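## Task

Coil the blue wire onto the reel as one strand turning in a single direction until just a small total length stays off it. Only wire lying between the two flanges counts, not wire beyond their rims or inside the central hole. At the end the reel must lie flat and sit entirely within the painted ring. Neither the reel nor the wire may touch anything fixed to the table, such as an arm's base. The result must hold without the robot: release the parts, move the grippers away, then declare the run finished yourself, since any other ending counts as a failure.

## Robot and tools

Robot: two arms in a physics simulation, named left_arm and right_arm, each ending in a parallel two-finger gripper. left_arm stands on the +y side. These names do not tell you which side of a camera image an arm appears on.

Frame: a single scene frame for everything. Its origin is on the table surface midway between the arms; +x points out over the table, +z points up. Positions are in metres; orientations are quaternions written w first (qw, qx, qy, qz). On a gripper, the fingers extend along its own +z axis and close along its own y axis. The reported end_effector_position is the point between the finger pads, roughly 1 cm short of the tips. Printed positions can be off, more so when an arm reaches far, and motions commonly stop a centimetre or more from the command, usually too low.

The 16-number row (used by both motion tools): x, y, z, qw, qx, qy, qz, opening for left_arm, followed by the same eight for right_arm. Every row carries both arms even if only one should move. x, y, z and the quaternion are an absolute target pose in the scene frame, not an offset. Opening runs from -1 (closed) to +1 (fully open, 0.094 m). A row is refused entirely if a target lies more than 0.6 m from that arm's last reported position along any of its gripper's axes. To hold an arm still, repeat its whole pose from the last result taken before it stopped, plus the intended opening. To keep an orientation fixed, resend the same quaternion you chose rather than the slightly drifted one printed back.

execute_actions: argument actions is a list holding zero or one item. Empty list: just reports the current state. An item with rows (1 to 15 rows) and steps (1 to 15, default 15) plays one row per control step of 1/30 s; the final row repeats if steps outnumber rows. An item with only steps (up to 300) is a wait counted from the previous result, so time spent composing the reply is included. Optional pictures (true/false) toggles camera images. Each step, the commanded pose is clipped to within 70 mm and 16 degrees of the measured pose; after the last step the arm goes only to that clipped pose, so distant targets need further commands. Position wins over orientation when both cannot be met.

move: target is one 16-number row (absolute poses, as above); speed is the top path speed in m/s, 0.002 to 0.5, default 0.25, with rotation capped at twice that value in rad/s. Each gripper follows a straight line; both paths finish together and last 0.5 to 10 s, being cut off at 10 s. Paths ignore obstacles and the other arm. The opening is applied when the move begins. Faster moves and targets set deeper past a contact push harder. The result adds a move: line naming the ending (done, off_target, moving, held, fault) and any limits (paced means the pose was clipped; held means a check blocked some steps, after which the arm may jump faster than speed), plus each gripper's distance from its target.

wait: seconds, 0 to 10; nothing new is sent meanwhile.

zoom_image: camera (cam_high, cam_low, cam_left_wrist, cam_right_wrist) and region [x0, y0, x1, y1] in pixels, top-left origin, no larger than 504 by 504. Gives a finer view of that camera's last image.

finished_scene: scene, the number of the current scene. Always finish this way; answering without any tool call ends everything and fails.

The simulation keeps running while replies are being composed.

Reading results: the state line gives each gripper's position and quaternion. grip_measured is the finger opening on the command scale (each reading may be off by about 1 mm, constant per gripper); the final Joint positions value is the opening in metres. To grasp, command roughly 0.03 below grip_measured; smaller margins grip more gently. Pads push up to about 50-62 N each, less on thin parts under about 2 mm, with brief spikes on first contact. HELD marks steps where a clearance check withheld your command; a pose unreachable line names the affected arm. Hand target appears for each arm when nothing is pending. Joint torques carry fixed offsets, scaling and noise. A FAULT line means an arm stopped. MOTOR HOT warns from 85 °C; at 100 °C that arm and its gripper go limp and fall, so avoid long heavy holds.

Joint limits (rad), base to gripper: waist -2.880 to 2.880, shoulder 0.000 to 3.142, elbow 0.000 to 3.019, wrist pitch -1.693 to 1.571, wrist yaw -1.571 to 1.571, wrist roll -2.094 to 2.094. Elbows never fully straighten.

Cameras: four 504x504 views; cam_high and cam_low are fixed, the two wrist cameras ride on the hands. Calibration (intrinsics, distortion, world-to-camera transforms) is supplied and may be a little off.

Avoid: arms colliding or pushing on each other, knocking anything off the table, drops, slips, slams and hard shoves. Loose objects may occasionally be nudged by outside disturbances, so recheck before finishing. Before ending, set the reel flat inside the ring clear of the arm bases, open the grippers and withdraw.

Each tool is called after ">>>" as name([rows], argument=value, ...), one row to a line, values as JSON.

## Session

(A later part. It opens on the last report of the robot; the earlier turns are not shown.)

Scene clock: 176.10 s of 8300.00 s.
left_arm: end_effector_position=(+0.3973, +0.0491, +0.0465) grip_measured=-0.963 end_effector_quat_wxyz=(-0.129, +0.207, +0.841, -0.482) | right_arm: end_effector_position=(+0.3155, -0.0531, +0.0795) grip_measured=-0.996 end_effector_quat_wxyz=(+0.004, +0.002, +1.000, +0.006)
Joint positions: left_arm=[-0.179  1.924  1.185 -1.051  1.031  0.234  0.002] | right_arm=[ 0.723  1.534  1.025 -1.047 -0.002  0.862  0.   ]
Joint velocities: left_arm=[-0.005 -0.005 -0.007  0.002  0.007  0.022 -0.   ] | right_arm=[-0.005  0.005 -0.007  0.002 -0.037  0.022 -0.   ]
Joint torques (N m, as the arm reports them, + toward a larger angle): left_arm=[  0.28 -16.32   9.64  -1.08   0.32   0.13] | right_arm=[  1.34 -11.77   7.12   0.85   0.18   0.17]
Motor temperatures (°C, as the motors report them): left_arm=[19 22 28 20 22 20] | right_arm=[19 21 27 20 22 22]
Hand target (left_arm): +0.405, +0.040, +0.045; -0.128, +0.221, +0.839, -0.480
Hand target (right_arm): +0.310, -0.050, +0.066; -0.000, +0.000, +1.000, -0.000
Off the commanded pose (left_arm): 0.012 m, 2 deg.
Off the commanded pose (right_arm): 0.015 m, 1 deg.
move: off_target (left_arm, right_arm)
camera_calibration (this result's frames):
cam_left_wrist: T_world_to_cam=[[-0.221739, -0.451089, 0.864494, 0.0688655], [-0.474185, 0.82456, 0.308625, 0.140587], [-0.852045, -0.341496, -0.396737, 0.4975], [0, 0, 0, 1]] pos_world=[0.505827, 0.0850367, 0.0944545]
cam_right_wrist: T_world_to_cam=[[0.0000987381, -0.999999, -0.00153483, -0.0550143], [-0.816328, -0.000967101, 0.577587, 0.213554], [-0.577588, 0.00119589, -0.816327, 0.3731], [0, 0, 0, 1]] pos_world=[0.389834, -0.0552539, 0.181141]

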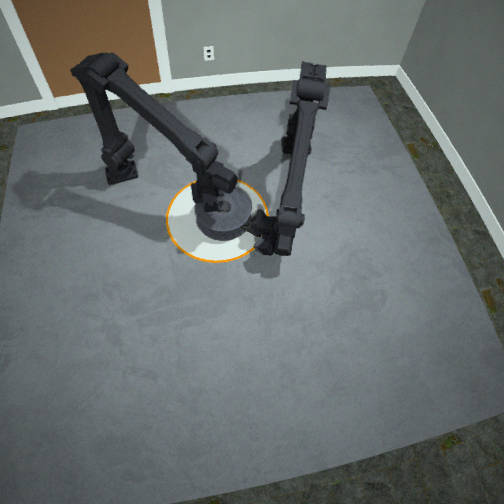

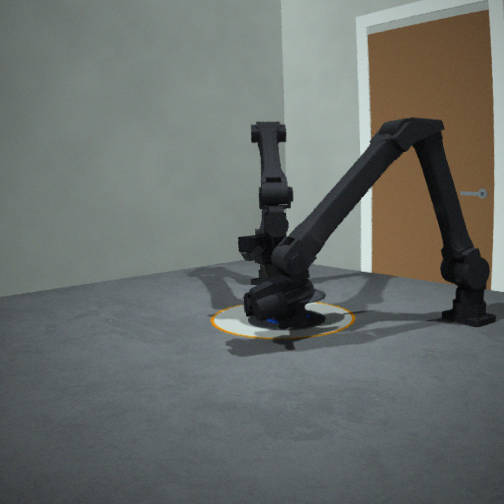

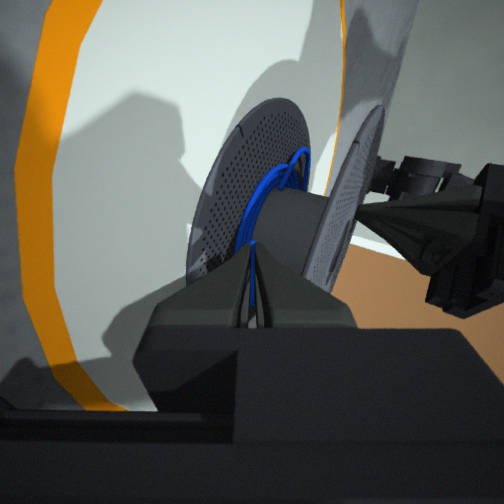

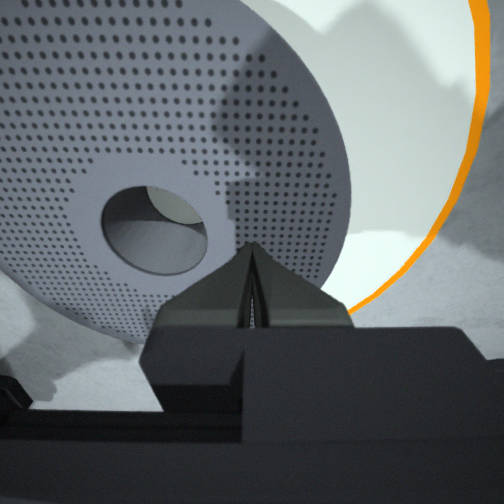

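>>> move(target=[0.398,0.015,0.034,-0.211,0.366,0.785,-0.453,-1, 0.31,-0.05,0.066,0,0,1,0,-1], speed=0.04)

>>> move(target=[0.398,0.015,0.034,-0.211,0.366,0.785,-0.453,-0.82, 0.31,-0.05,0.066,0,0,1,0,-1], speed=0.04)

>>> move(target=[0.46,0.07,0.06,-0.211,0.366,0.785,-0.453,-0.82, 0.31,-0.05,0.066,0,0,1,0,-1], speed=0.04)

Scene clock: 184.37 s of 8300.00 s.
left_arm: end_effector_position=(+0.3936, +0.0248, +0.0364) grip_measured=-0.963 end_effector_quat_wxyz=(-0.207, +0.353, +0.792, -0.453) | right_arm: end_effector_position=(+0.3155, -0.0531, +0.0795) grip_measured=-0.996 end_effector_quat_wxyz=(+0.004, +0.002, +1.000, +0.006)
Joint positions: left_arm=[-0.252  2.119  1.46  -1.5    0.919  0.689  0.002] | right_arm=[ 0.723  1.534  1.025 -1.047 -0.002  0.862  0.   ]
Joint velocities: left_arm=[-0.015 -0.005  0.002 -0.012 -0.007  0.051  0.001] | right_arm=[-0.005 -0.015 -0.017 -0.007 -0.037  0.037  0.   ]
Joint torques (N m, as the arm reports them, + toward a larger angle): left_arm=[ -0.29 -19.08   9.58  -2.06   0.27   0.11] | right_arm=[  1.33 -11.78   7.12   0.85   0.18   0.17]
Motor temperatures (°C, as the motors report them): left_arm=[19 22 28 20 22 20] | right_arm=[19 21 27 20 22 22]
Hand target (left_arm): +0.397, +0.015, +0.034; -0.210, +0.365, +0.787, -0.451
Hand target (right_arm): +0.310, -0.050, +0.066; -0.000, +0.000, +1.000, -0.000
Off the commanded pose (left_arm): 0.011 m, 2 deg.
Off the commanded pose (right_arm): 0.015 m, 1 deg.
After step 90, 0.30 s passed at rest.
move: off_target (left_arm, right_arm)
camera_calibration (this result's frames):
cam_left_wrist: T_world_to_cam=[[-0.370485, -0.343708, 0.862905, 0.121823], [-0.165582, 0.938574, 0.302756, 0.0378624], [-0.91396, -0.030715, -0.404639, 0.498918], [0, 0, 0, 1]] pos_world=[0.507394, 0.0216592, 0.0852971]
cam_right_wrist: T_world_to_cam=[[0.0000987381, -0.999999, -0.00153483, -0.0550143], [-0.816328, -0.000967101, 0.577587, 0.213554], [-0.577588, 0.00119589, -0.816327, 0.3731], [0, 0, 0, 1]] pos_world=[0.389834, -0.0552539, 0.181141]

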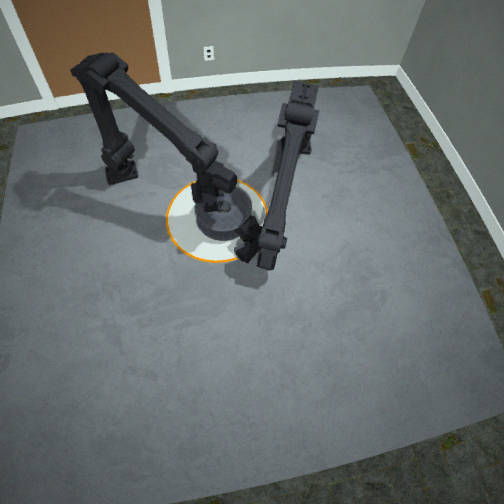

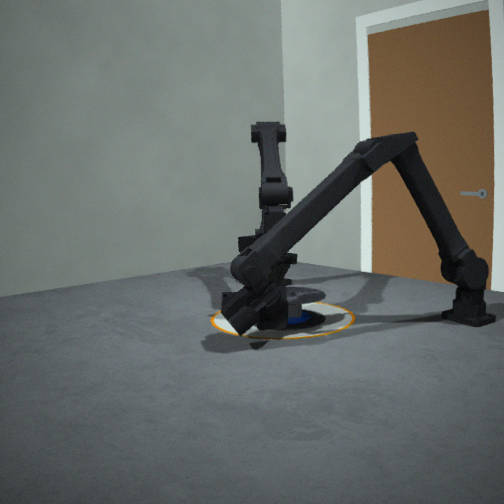

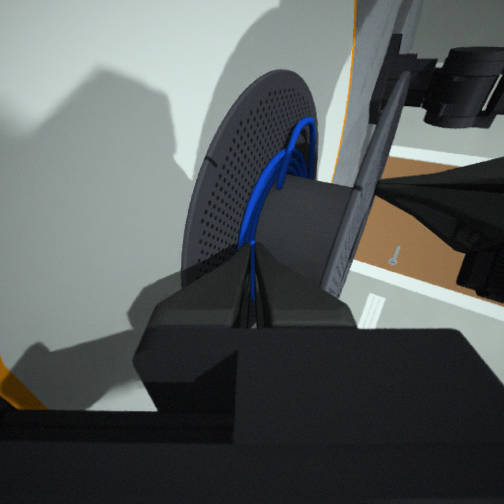

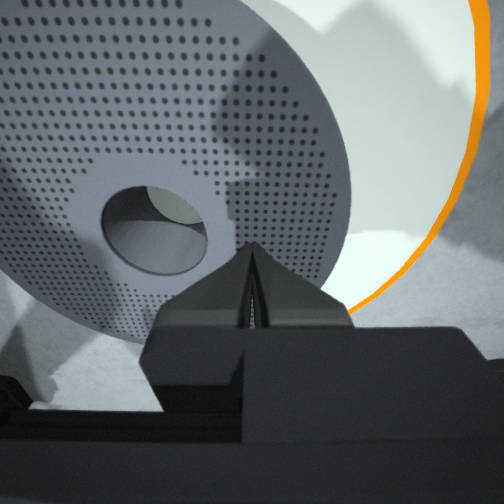

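Scene clock: 185.07 s of 8300.00 s.
left_arm: end_effector_position=(+0.3929, +0.0259, +0.0339) grip_measured=-0.823 end_effector_quat_wxyz=(-0.209, +0.356, +0.791, -0.452) | right_arm: end_effector_position=(+0.3157, -0.0525, +0.0799) grip_measured=-0.996 end_effector_quat_wxyz=(+0.005, +0.002, +1.000, +0.008)
Joint positions: left_arm=[-0.252  2.125  1.462 -1.507  0.914  0.701  0.008] | right_arm=[ 0.724  1.533  1.025 -1.044 -0.002  0.862  0.   ]
Joint velocities: left_arm=[-0.024 -0.005  0.012  0.012 -0.037  0.066 -0.001] | right_arm=[-0.005 -0.015  0.007 -0.017  0.037 -0.037  0.   ]
Joint torques (N m, as the arm reports them, + toward a larger angle): left_arm=[  0.17 -19.49   9.68  -2.24   0.5    0.1 ] | right_arm=[  1.32 -11.74   7.13   0.77   0.18   0.17]
Motor temperatures (°C, as the motors report them): left_arm=[19 22 28 20 22 20] | right_arm=[19 21 27 20 22 22]
Hand target (left_arm): +0.397, +0.015, +0.034; -0.210, +0.366, +0.785, -0.453
Hand target (right_arm): +0.310, -0.050, +0.067; +0.000, -0.000, +1.000, +0.000
Off the commanded pose (left_arm): 0.012 m, 1 deg.
Off the commanded pose (right_arm): 0.015 m, 1 deg.
move: off_target (left_arm, right_arm)
camera_calibration (this result's frames):
cam_left_wrist: T_world_to_cam=[[-0.372618, -0.340864, 0.863115, 0.124805], [-0.157269, 0.939838, 0.303269, 0.0341629], [-0.914561, -0.0227381, -0.403807, 0.497403], [0, 0, 0, 1]] pos_world=[0.506783, 0.0217441, 0.082773]
cam_right_wrist: T_world_to_cam=[[0.000485578, -0.999992, -0.00384315, -0.0543931], [-0.817479, -0.00261045, 0.575953, 0.214008], [-0.575959, 0.00286203, -0.817474, 0.373173], [0, 0, 0, 1]] pos_world=[0.389906, -0.054902, 0.181591]

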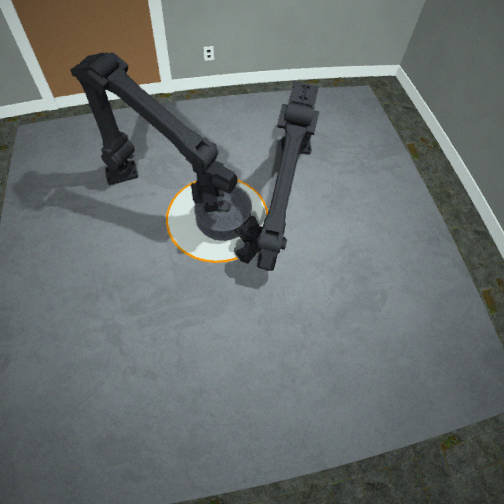

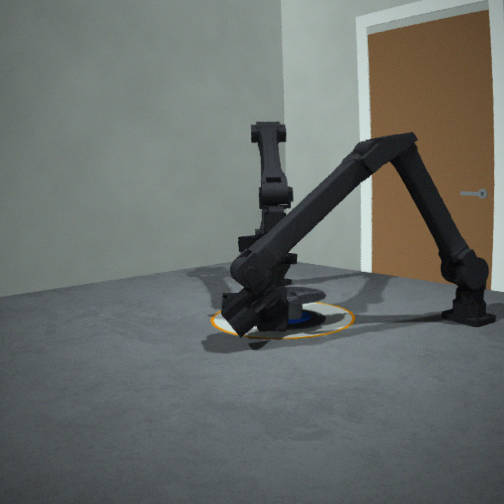

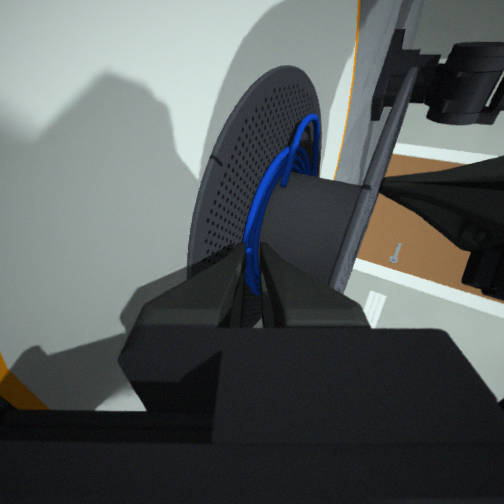

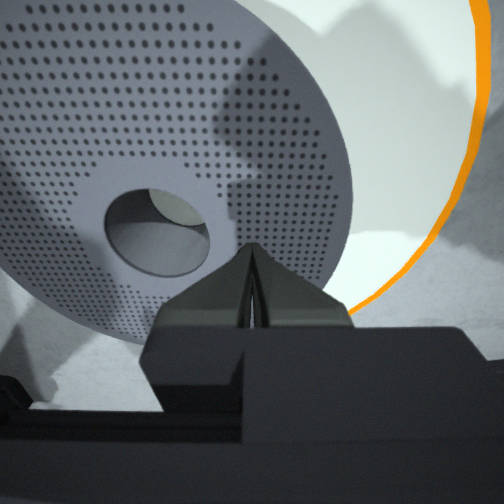

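Scene clock: 187.47 s of 8300.00 s.
left_arm: end_effector_position=(+0.4469, +0.0687, +0.0613) grip_measured=-0.823 end_effector_quat_wxyz=(-0.195, +0.360, +0.796, -0.446) | right_arm: end_effector_position=(+0.3157, -0.0525, +0.0799) grip_measured=-0.996 end_effector_quat_wxyz=(+0.005, +0.002, +1.000, +0.008)
Joint positions: left_arm=[-0.144  2.154  1.606 -1.679  0.844  0.813  0.008] | right_arm=[ 0.724  1.533  1.025 -1.044 -0.002  0.862  0.   ]
Joint velocities: left_arm=[ 0.005 -0.005  0.007 -0.012  0.007  0.007 -0.001] | right_arm=[-0.015  0.005 -0.007  0.012 -0.007 -0.007  0.001]
Joint torques (N m, as the arm reports them, + toward a larger angle): left_arm=[  2.14 -20.73  10.13  -2.16   0.18   0.1 ] | right_arm=[  1.3  -11.7    7.12   0.76   0.18   0.17]
Motor temperatures (°C, as the motors report them): left_arm=[19 22 28 20 22 20] | right_arm=[19 21 27 20 22 22]
Hand target (left_arm): +0.459, +0.071, +0.060; -0.191, +0.361, +0.796, -0.446
Hand target (right_arm): +0.310, -0.050, +0.066; -0.000, -0.000, +1.000, -0.000
Off the commanded pose (left_arm): 0.013 m, 3 deg.
Off the commanded pose (right_arm): 0.015 m, 1 deg.
joint sent to its limit (left arm) — the command would take joint 4 (wrist pitch) past its lower limit, so that joint was sent only as far as its limit.
move: off_target (left_arm, right_arm)
camera_calibration (this result's frames):
cam_left_wrist: T_world_to_cam=[[-0.397491, -0.346214, 0.849786, 0.148192], [-0.17546, 0.93768, 0.299951, 0.00261763], [-0.900675, -0.0298753, -0.433466, 0.554882], [0, 0, 0, 1]] pos_world=[0.559133, 0.0654288, 0.113806]
cam_right_wrist: T_world_to_cam=[[0.000485578, -0.999992, -0.00384315, -0.0543931], [-0.817479, -0.00261045, 0.575953, 0.214008], [-0.575959, 0.00286203, -0.817474, 0.373173], [0, 0, 0, 1]] pos_world=[0.389906, -0.054902, 0.181591]

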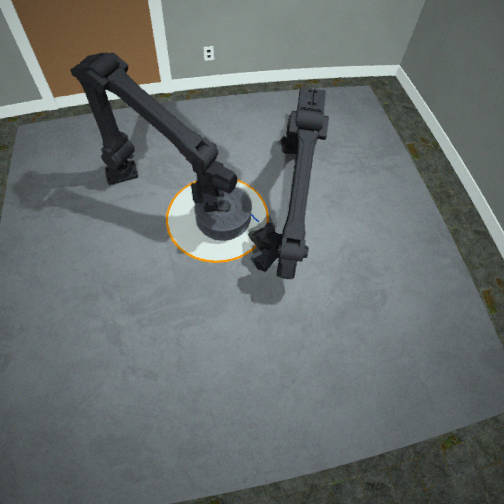

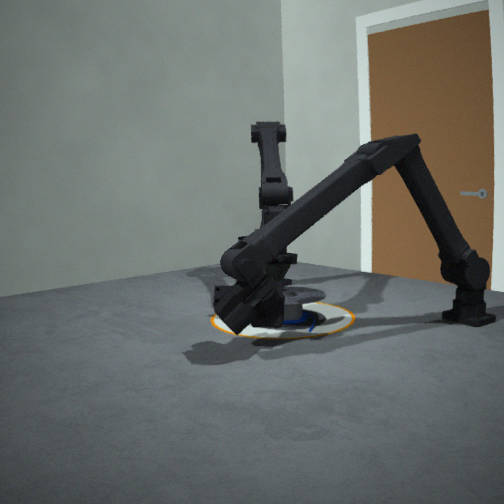

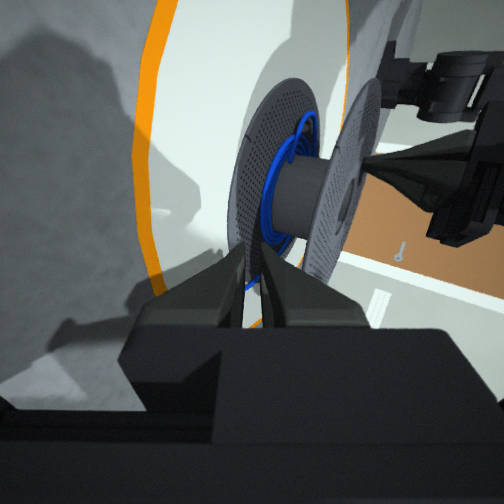

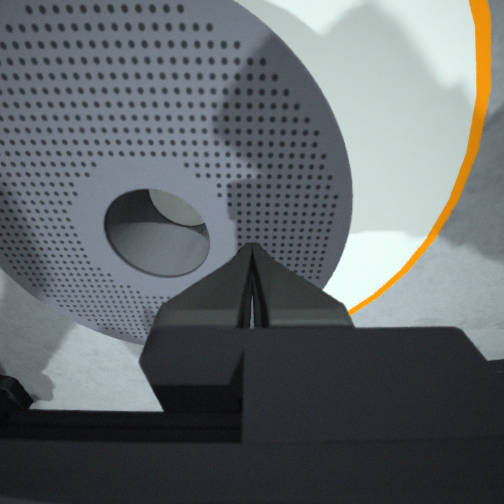

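>>> move(target=[0.38,0.12,0.15,0,-0.3,0.954,0,-0.6, 0.31,-0.05,0.066,0,0,1,0,-1], speed=0.12)

Scene clock: 198.50 s of 8300.00 s.
left_arm: end_effector_position=(+0.3773, +0.1257, +0.1372) grip_measured=-0.603 end_effector_quat_wxyz=(-0.008, -0.300, +0.954, -0.002) | right_arm: end_effector_position=(+0.3157, -0.0525, +0.0799) grip_measured=-0.996 end_effector_quat_wxyz=(+0.005, +0.002, +1.000, +0.008)
Joint positions: left_arm=[-0.37   1.512  1.166 -1.231  0.014 -1.174  0.019] | right_arm=[ 0.724  1.533  1.025 -1.044 -0.002  0.862  0.   ]
Joint velocities: left_arm=[-0.005 -0.015 -0.022 -0.002 -0.022 -0.022 -0.   ] | right_arm=[-0.024 -0.005 -0.012  0.027  0.066  0.022  0.001]
Joint torques (N m, as the arm reports them, + toward a larger angle): left_arm=[  0.45 -15.49  10.09  -0.74  -0.28  -0.28] | right_arm=[  1.28 -11.71   7.12   0.76   0.18   0.17]
Motor temperatures (°C, as the motors report them): left_arm=[19 23 28 20 22 20] | right_arm=[19 21 27 20 22 22]
Hand target (left_arm): +0.378, +0.120, +0.150; +0.000, -0.302, +0.953, -0.008
Hand target (right_arm): +0.310, -0.050, +0.066; -0.000, -0.000, +1.000, -0.000
Off the commanded pose (left_arm): 0.014 m, 1 deg.
Off the commanded pose (right_arm): 0.015 m, 1 deg.
After step 90, 0.43 s passed at rest.
move: off_target (left_arm, right_arm)
camera_calibration (this result's frames):
cam_left_wrist: T_world_to_cam=[[0.574687, -0.818373, -0.00076257, -0.114982], [-0.657743, -0.462442, 0.594576, 0.23175], [-0.486938, -0.341194, -0.804039, 0.460667], [0, 0, 0, 1]] pos_world=[0.442827, 0.17025, 0.232513]
cam_right_wrist: T_world_to_cam=[[0.000485578, -0.999992, -0.00384315, -0.0543931], [-0.817479, -0.00261045, 0.575953, 0.214008], [-0.575959, 0.00286203, -0.817474, 0.373173], [0, 0, 0, 1]] pos_world=[0.389906, -0.054902, 0.181591]

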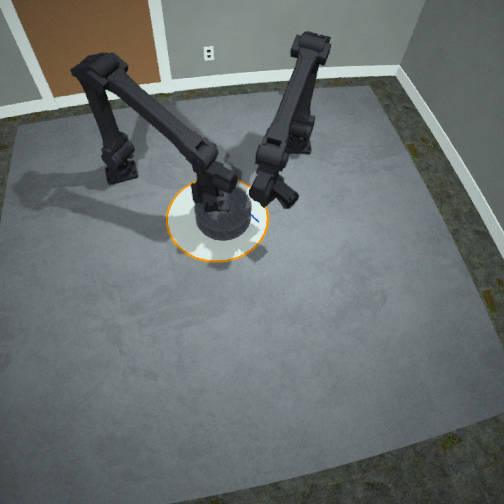

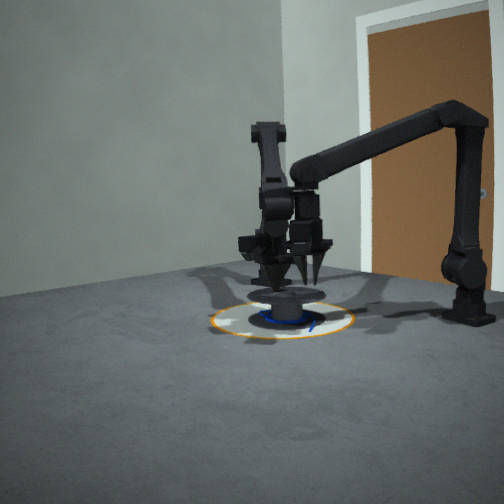

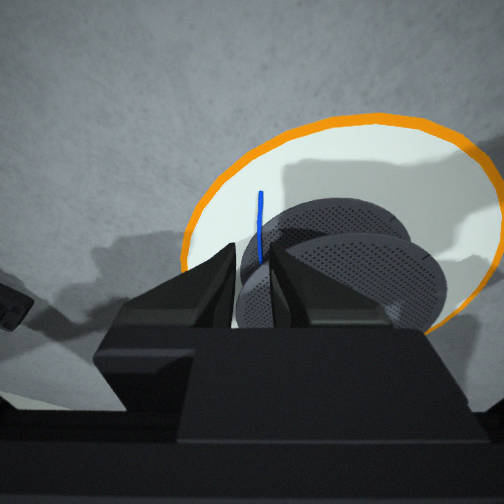

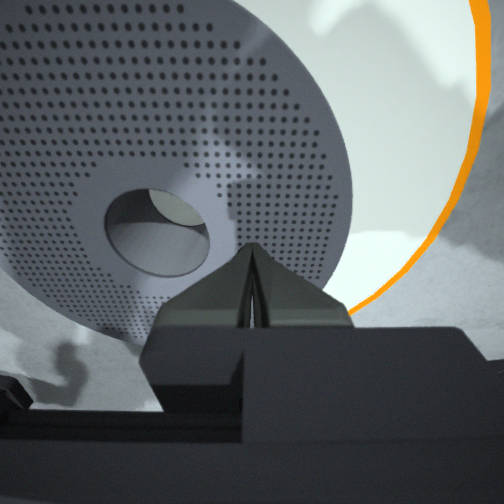

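>>> move(target=[0.373,0.114,0.04,0.031,-0.298,0.949,-0.1,-0.65, 0.31,-0.05,0.066,0,0,1,0,-1], speed=0.05)

Scene clock: 209.37 s of 8300.00 s.
left_arm: end_effector_position=(+0.3768, +0.1126, +0.0506) grip_measured=-0.647 end_effector_quat_wxyz=(+0.035, -0.295, +0.949, -0.104) | right_arm: end_effector_position=(+0.3157, -0.0525, +0.0799) grip_measured=-0.996 end_effector_quat_wxyz=(+0.005, +0.002, +1.000, +0.008)
Joint positions: left_arm=[-0.37   1.521  0.903 -0.749  0.08  -1.177  0.017] | right_arm=[ 0.724  1.533  1.025 -1.044 -0.002  0.862  0.   ]
Joint velocities: left_arm=[-0.015 -0.005 -0.017 -0.002  0.037 -0.037 -0.   ] | right_arm=[ 0.005  0.015 -0.012  0.002 -0.007  0.022  0.   ]
Joint torques (N m, as the arm reports them, + toward a larger angle): left_arm=[  1.37 -11.56   6.69   1.25   0.07  -0.13] | right_arm=[  1.28 -11.72   7.12   0.76   0.18   0.17]
Motor temperatures (°C, as the motors report them): left_arm=[19 23 29 20 21 20] | right_arm=[19 21 27 20 22 22]
Hand target (left_arm): +0.375, +0.113, +0.040; +0.029, -0.297, +0.949, -0.101
Hand target (right_arm): +0.310, -0.050, +0.066; -0.000, +0.000, +1.000, -0.000
Off the commanded pose (left_arm): 0.011 m, 1 deg.
Off the commanded pose (right_arm): 0.015 m, 1 deg.
After step 90, 5.43 s passed at rest.
move: off_target (left_arm, right_arm)
camera_calibration (this result's frames):
cam_left_wrist: T_world_to_cam=[[0.556154, -0.802325, 0.216719, -0.13128], [-0.741954, -0.361849, 0.56442, 0.298784], [-0.374429, -0.474699, -0.796532, 0.358571], [0, 0, 0, 1]] pos_world=[0.428955, 0.172999, 0.145424]
cam_right_wrist: T_world_to_cam=[[0.000104148, -0.999993, -0.00384716, -0.0542723], [-0.817476, -0.00230096, 0.575958, 0.214024], [-0.575962, 0.00308497, -0.81747, 0.373186], [0, 0, 0, 1]] pos_world=[0.389906, -0.0549307, 0.181591]

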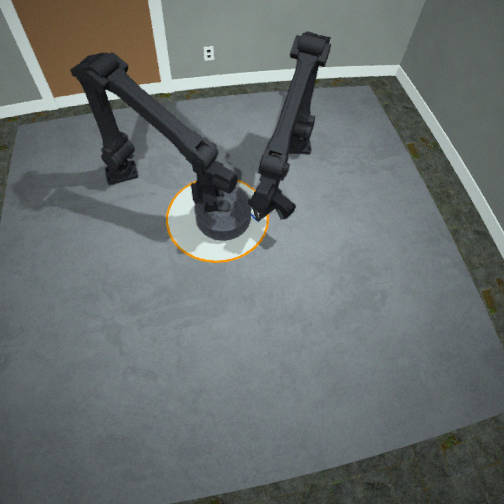

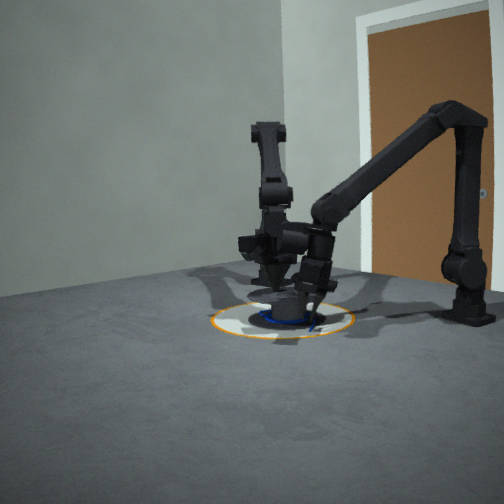

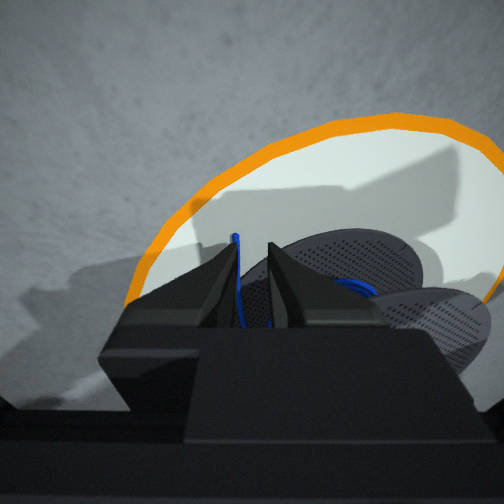

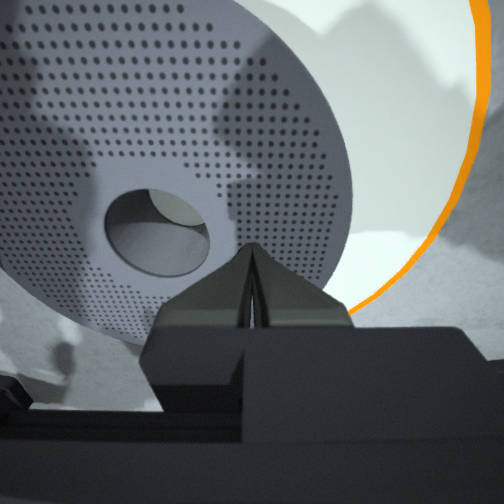

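>>> move(target=[0.360,0.108,0.004,0.031,-0.298,0.949,-0.1,-0.6, 0.31,-0.05,0.066,0,0,1,0,-1], speed=0.025)

Scene clock: 213.83 s of 8300.00 s.
left_arm: end_effector_position=(+0.3719, +0.1125, +0.0218) grip_measured=-0.603 end_effector_quat_wxyz=(+0.042, -0.301, +0.946, -0.110) | right_arm: end_effector_position=(+0.3157, -0.0525, +0.0799) grip_measured=-0.996 end_effector_quat_wxyz=(+0.005, +0.002, +1.000, +0.008)
Joint positions: left_arm=[-0.379  1.556  0.845 -0.638  0.075 -1.198  0.019] | right_arm=[ 0.724  1.533  1.025 -1.044 -0.002  0.862  0.   ]
Joint velocities: left_arm=[ 0.005 -0.015  0.002  0.007 -0.051 -0.095 -0.001] | right_arm=[-0.015 -0.005 -0.007  0.002 -0.095 -0.022 -0.001]
Joint torques (N m, as the arm reports them, + toward a larger angle): left_arm=[ -0.58 -10.33   5.58   1.5   -0.08  -0.26] | right_arm=[  1.29 -11.68   7.12   0.76   0.17   0.17]
Motor temperatures (°C, as the motors report them): left_arm=[19 22 28 20 21 20] | right_arm=[19 21 27 20 22 22]
Hand target (left_arm): +0.360, +0.108, +0.004; +0.031, -0.298, +0.949, -0.100
Hand target (right_arm): +0.310, -0.050, +0.066; -0.000, +0.000, +1.000, -0.000
Off the commanded pose (left_arm): 0.022 m, 2 deg.
Off the commanded pose (right_arm): 0.015 m, 1 deg.
move: off_target (left_arm, right_arm)
camera_calibration (this result's frames):
cam_left_wrist: T_world_to_cam=[[0.563614, -0.792783, 0.232024, -0.126631], [-0.745495, -0.367202, 0.556237, 0.313419], [-0.355775, -0.486475, -0.797976, 0.328149], [0, 0, 0, 1]] pos_world=[0.421771, 0.174334, 0.116901]
cam_right_wrist: T_world_to_cam=[[0.000104148, -0.999993, -0.00384716, -0.0542723], [-0.817476, -0.00230096, 0.575958, 0.214024], [-0.575962, 0.00308497, -0.81747, 0.373186], [0, 0, 0, 1]] pos_world=[0.389906, -0.0549307, 0.181591]

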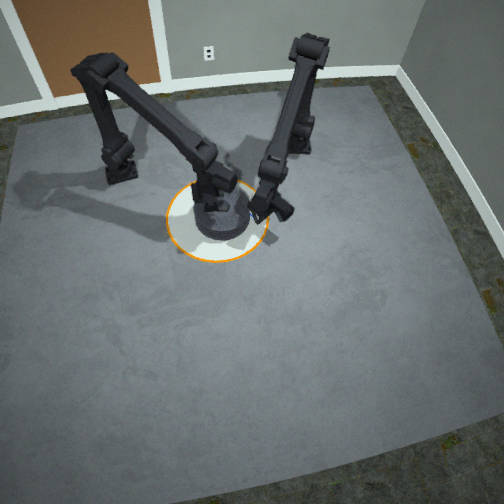

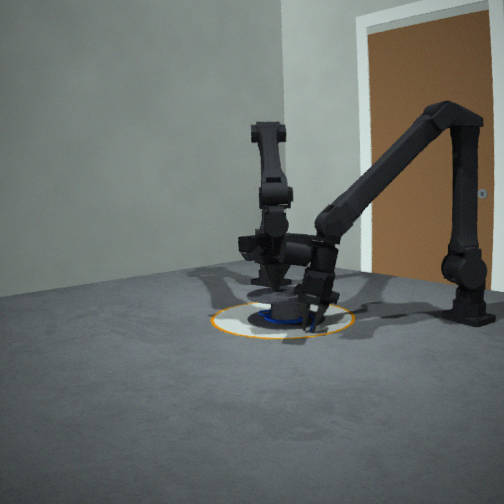

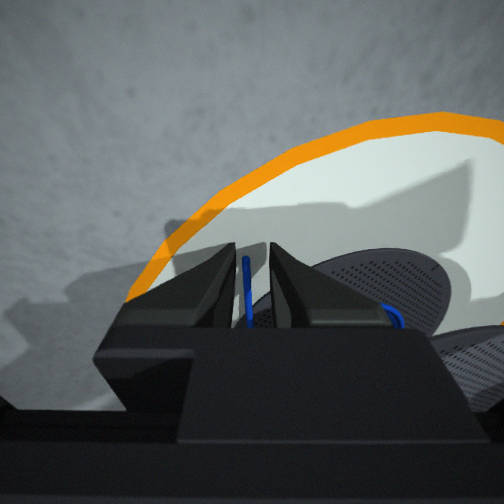

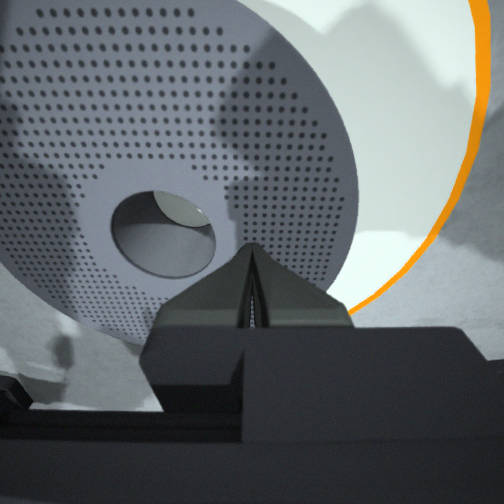

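Body nudges the flange. Try closing here.

>>> move(target=[0.366,0.110,0.002,0.031,-0.298,0.949,-0.1,-1, 0.31,-0.05,0.066,0,0,1,0,-1], speed=0.02)

Scene clock: 217.07 s of 8300.00 s.
left_arm: end_effector_position=(+0.3719, +0.1125, +0.0212) grip_measured=-0.980 end_effector_quat_wxyz=(+0.041, -0.301, +0.946, -0.109) | right_arm: end_effector_position=(+0.3157, -0.0525, +0.0799) grip_measured=-0.996 end_effector_quat_wxyz=(+0.005, +0.002, +1.000, +0.008)
Joint positions: left_arm=[-0.379  1.557  0.845 -0.637  0.075 -1.198  0.001] | right_arm=[ 0.724  1.533  1.025 -1.044 -0.002  0.862  0.   ]
Joint velocities: left_arm=[ 0.005 -0.015  0.017 -0.017 -0.022  0.037  0.001] | right_arm=[-0.015 -0.005  0.012 -0.002  0.007 -0.007 -0.002]
Joint torques (N m, as the arm reports them, + toward a larger angle): left_arm=[ 0.49 -9.34  6.21  1.56 -0.01 -0.12] | right_arm=[  1.25 -11.71   7.12   0.76   0.18   0.17]
Motor temperatures (°C, as the motors report them): left_arm=[19 22 28 20 21 20] | right_arm=[19 21 27 20 22 22]
Hand target (left_arm): +0.366, +0.110, +0.003; +0.031, -0.298, +0.949, -0.100
Hand target (right_arm): +0.310, -0.050, +0.066; -0.000, +0.000, +1.000, -0.000
Off the commanded pose (left_arm): 0.020 m, 2 deg.
Off the commanded pose (right_arm): 0.015 m, 1 deg.
move: off_target (left_arm, right_arm)
camera_calibration (this result's frames):
cam_left_wrist: T_world_to_cam=[[0.563763, -0.792878, 0.231334, -0.126541], [-0.745139, -0.367433, 0.556562, 0.313634], [-0.356286, -0.486145, -0.797949, 0.327841], [0, 0, 0, 1]] pos_world=[0.421846, 0.174286, 0.116317]
cam_right_wrist: T_world_to_cam=[[0.000104148, -0.999993, -0.00384716, -0.0542723], [-0.817476, -0.00230096, 0.575958, 0.214024], [-0.575962, 0.00308497, -0.81747, 0.373186], [0, 0, 0, 1]] pos_world=[0.389906, -0.0549307, 0.181591]

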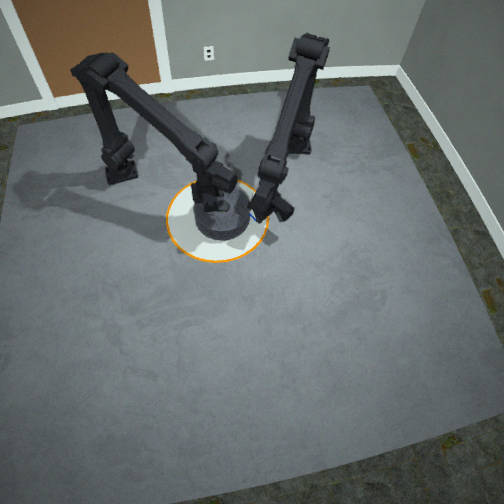

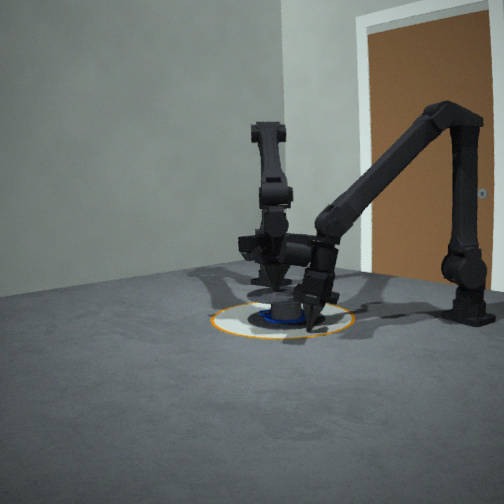

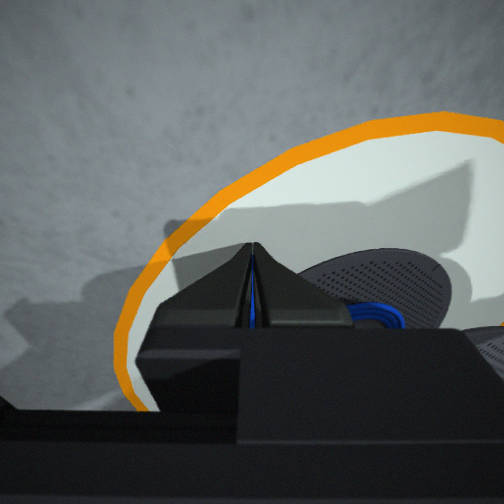

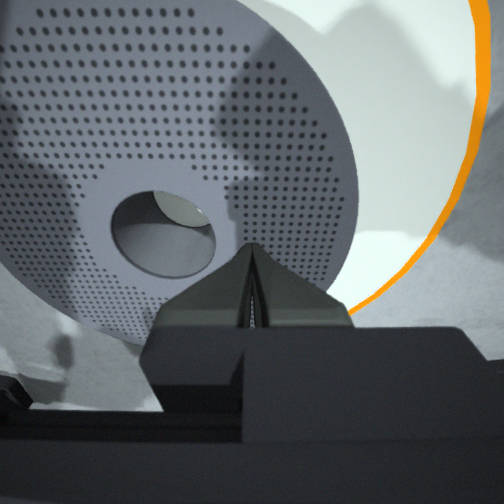

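>>> move(target=[0.38,0.118,0.05,-0.295,-0.285,0.907,-0.093,-0.6, 0.31,-0.05,0.066,0,0,1,0,-1], speed=0.05)

Scene clock: 227.03 s of 8300.00 s.
left_arm: end_effector_position=(+0.3651, +0.1206, +0.0477) grip_measured=-0.603 end_effector_quat_wxyz=(-0.293, -0.289, +0.908, -0.081) | right_arm: end_effector_position=(+0.3157, -0.0525, +0.0799) grip_measured=-0.996 end_effector_quat_wxyz=(+0.005, +0.002, +1.000, +0.008)
Joint positions: left_arm=[-0.204  1.825  1.2   -1.325  0.5   -0.917  0.019] | right_arm=[ 0.724  1.533  1.025 -1.044 -0.002  0.862  0.   ]
Joint velocities: left_arm=[ 0.005 -0.005 -0.002 -0.022 -0.007  0.022 -0.   ] | right_arm=[ 0.005 -0.005 -0.007  0.012 -0.007 -0.022 -0.   ]
Joint torques (N m, as the arm reports them, + toward a larger angle): left_arm=[  2.55 -15.36  10.16  -1.59   0.28   0.04] | right_arm=[  1.29 -11.69   7.12   0.77   0.18   0.17]
Motor temperatures (°C, as the motors report them): left_arm=[19 22 29 20 21 20] | right_arm=[19 21 27 20 21 22]
Hand target (left_arm): +0.380, +0.120, +0.050; -0.292, -0.288, +0.908, -0.087
Hand target (right_arm): +0.310, -0.050, +0.066; -0.000, +0.000, +1.000, -0.000
Off the commanded pose (left_arm): 0.015 m, 1 deg.
Off the commanded pose (right_arm): 0.015 m, 1 deg.
move: off_target (left_arm, right_arm)
camera_calibration (this result's frames):
cam_left_wrist: T_world_to_cam=[[0.574357, -0.818234, -0.0246471, -0.111051], [-0.253815, -0.206628, 0.944925, 0.0795358], [-0.778262, -0.536468, -0.326358, 0.488157], [0, 0, 0, 1]] pos_world=[0.463885, 0.18745, 0.0814216]
cam_right_wrist: T_world_to_cam=[[0.000104148, -0.999993, -0.00384716, -0.0542723], [-0.817476, -0.00230096, 0.575958, 0.214024], [-0.575962, 0.00308497, -0.81747, 0.373186], [0, 0, 0, 1]] pos_world=[0.389906, -0.0549307, 0.181591]

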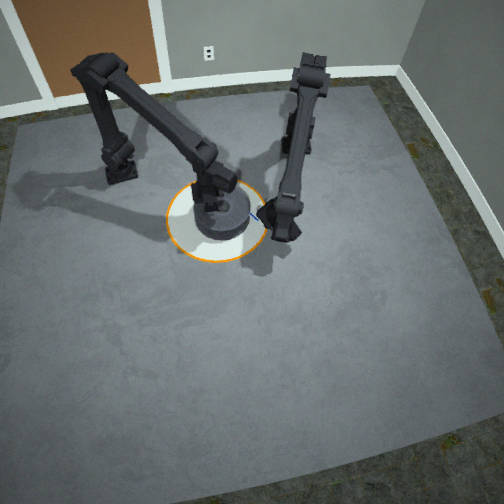

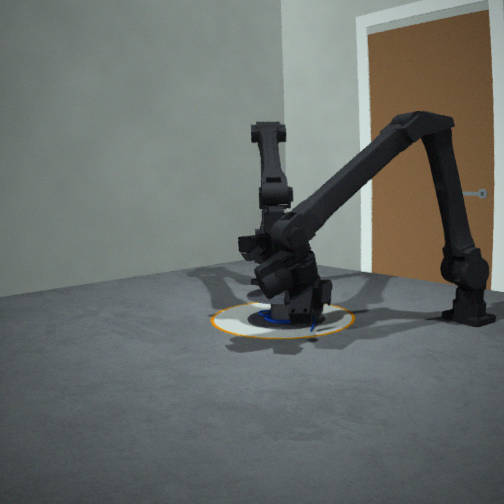

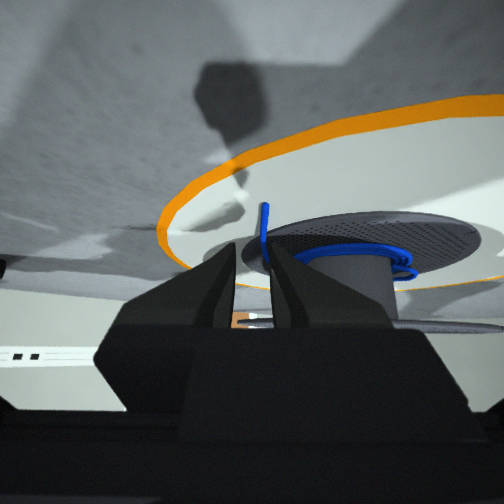

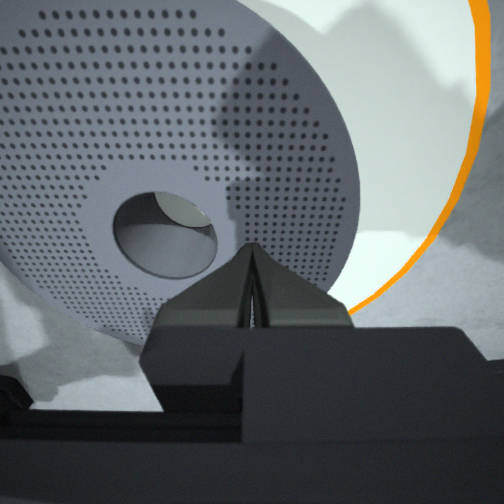

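>>> move(target=[0.356,0.098,0.022,-0.295,-0.285,0.907,-0.093,-0.55, 0.31,-0.05,0.066,0,0,1,0,-1], speed=0.025)

Scene clock: 231.60 s of 8300.00 s.
left_arm: end_effector_position=(+0.3630, +0.1011, +0.0347) grip_measured=-0.553 end_effector_quat_wxyz=(-0.286, -0.282, +0.910, -0.102) | right_arm: end_effector_position=(+0.3157, -0.0525, +0.0799) grip_measured=-0.996 end_effector_quat_wxyz=(+0.005, +0.002, +1.000, +0.008)
Joint positions: left_arm=[-0.237  1.837  1.181 -1.241  0.534 -0.942  0.021] | right_arm=[ 0.724  1.533  1.025 -1.044 -0.002  0.862  0.   ]
Joint velocities: left_arm=[ 0.005 -0.015 -0.007  0.002 -0.022 -0.007 -0.   ] | right_arm=[-0.005  0.015 -0.012 -0.007  0.066 -0.037 -0.001]
Joint torques (N m, as the arm reports them, + toward a larger angle): left_arm=[  0.39 -15.68   5.51  -0.04   0.33  -0.27] | right_arm=[  1.28 -11.69   7.12   0.76   0.18   0.17]
Motor temperatures (°C, as the motors report them): left_arm=[19 22 29 20 22 20] | right_arm=[19 21 27 20 21 22]
Hand target (left_arm): +0.356, +0.098, +0.022; -0.296, -0.285, +0.907, -0.093
Hand target (right_arm): +0.310, -0.050, +0.066; -0.000, +0.000, +1.000, -0.000
Off the commanded pose (left_arm): 0.015 m, 2 deg.
Off the commanded pose (right_arm): 0.015 m, 1 deg.
move: off_target (left_arm, right_arm)
camera_calibration (this result's frames):
cam_left_wrist: T_world_to_cam=[[0.572922, -0.819321, 0.0217297, -0.127068], [-0.279507, -0.170389, 0.944904, 0.0929096], [-0.770477, -0.54743, -0.326626, 0.470091], [0, 0, 0, 1]] pos_world=[0.460964, 0.169064, 0.0685148]
cam_right_wrist: T_world_to_cam=[[0.000104148, -0.999993, -0.00384716, -0.0542723], [-0.817476, -0.00230096, 0.575958, 0.214024], [-0.575962, 0.00308497, -0.81747, 0.373186], [0, 0, 0, 1]] pos_world=[0.389906, -0.0549307, 0.181591]

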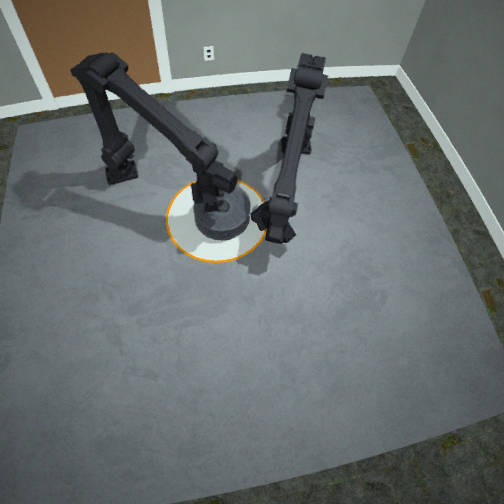

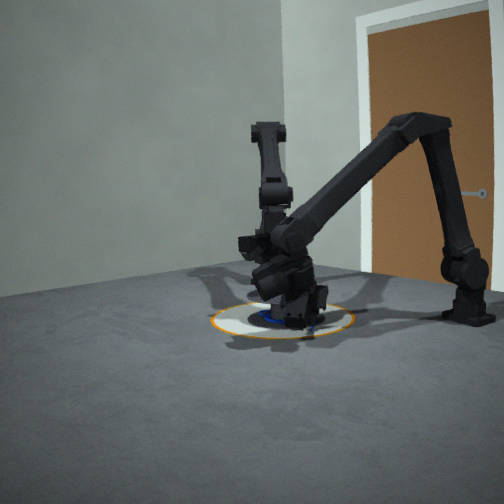

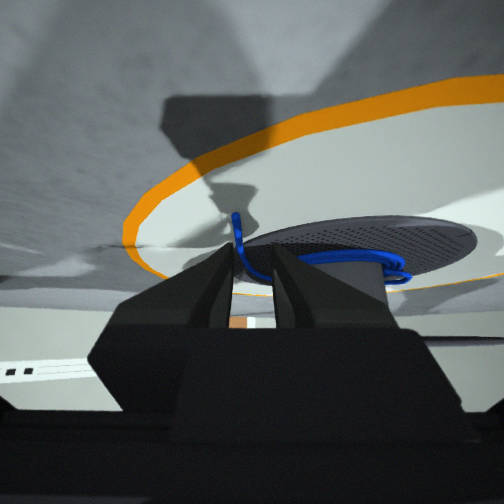

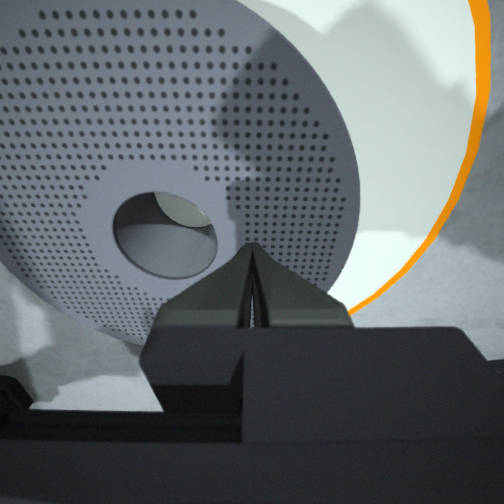

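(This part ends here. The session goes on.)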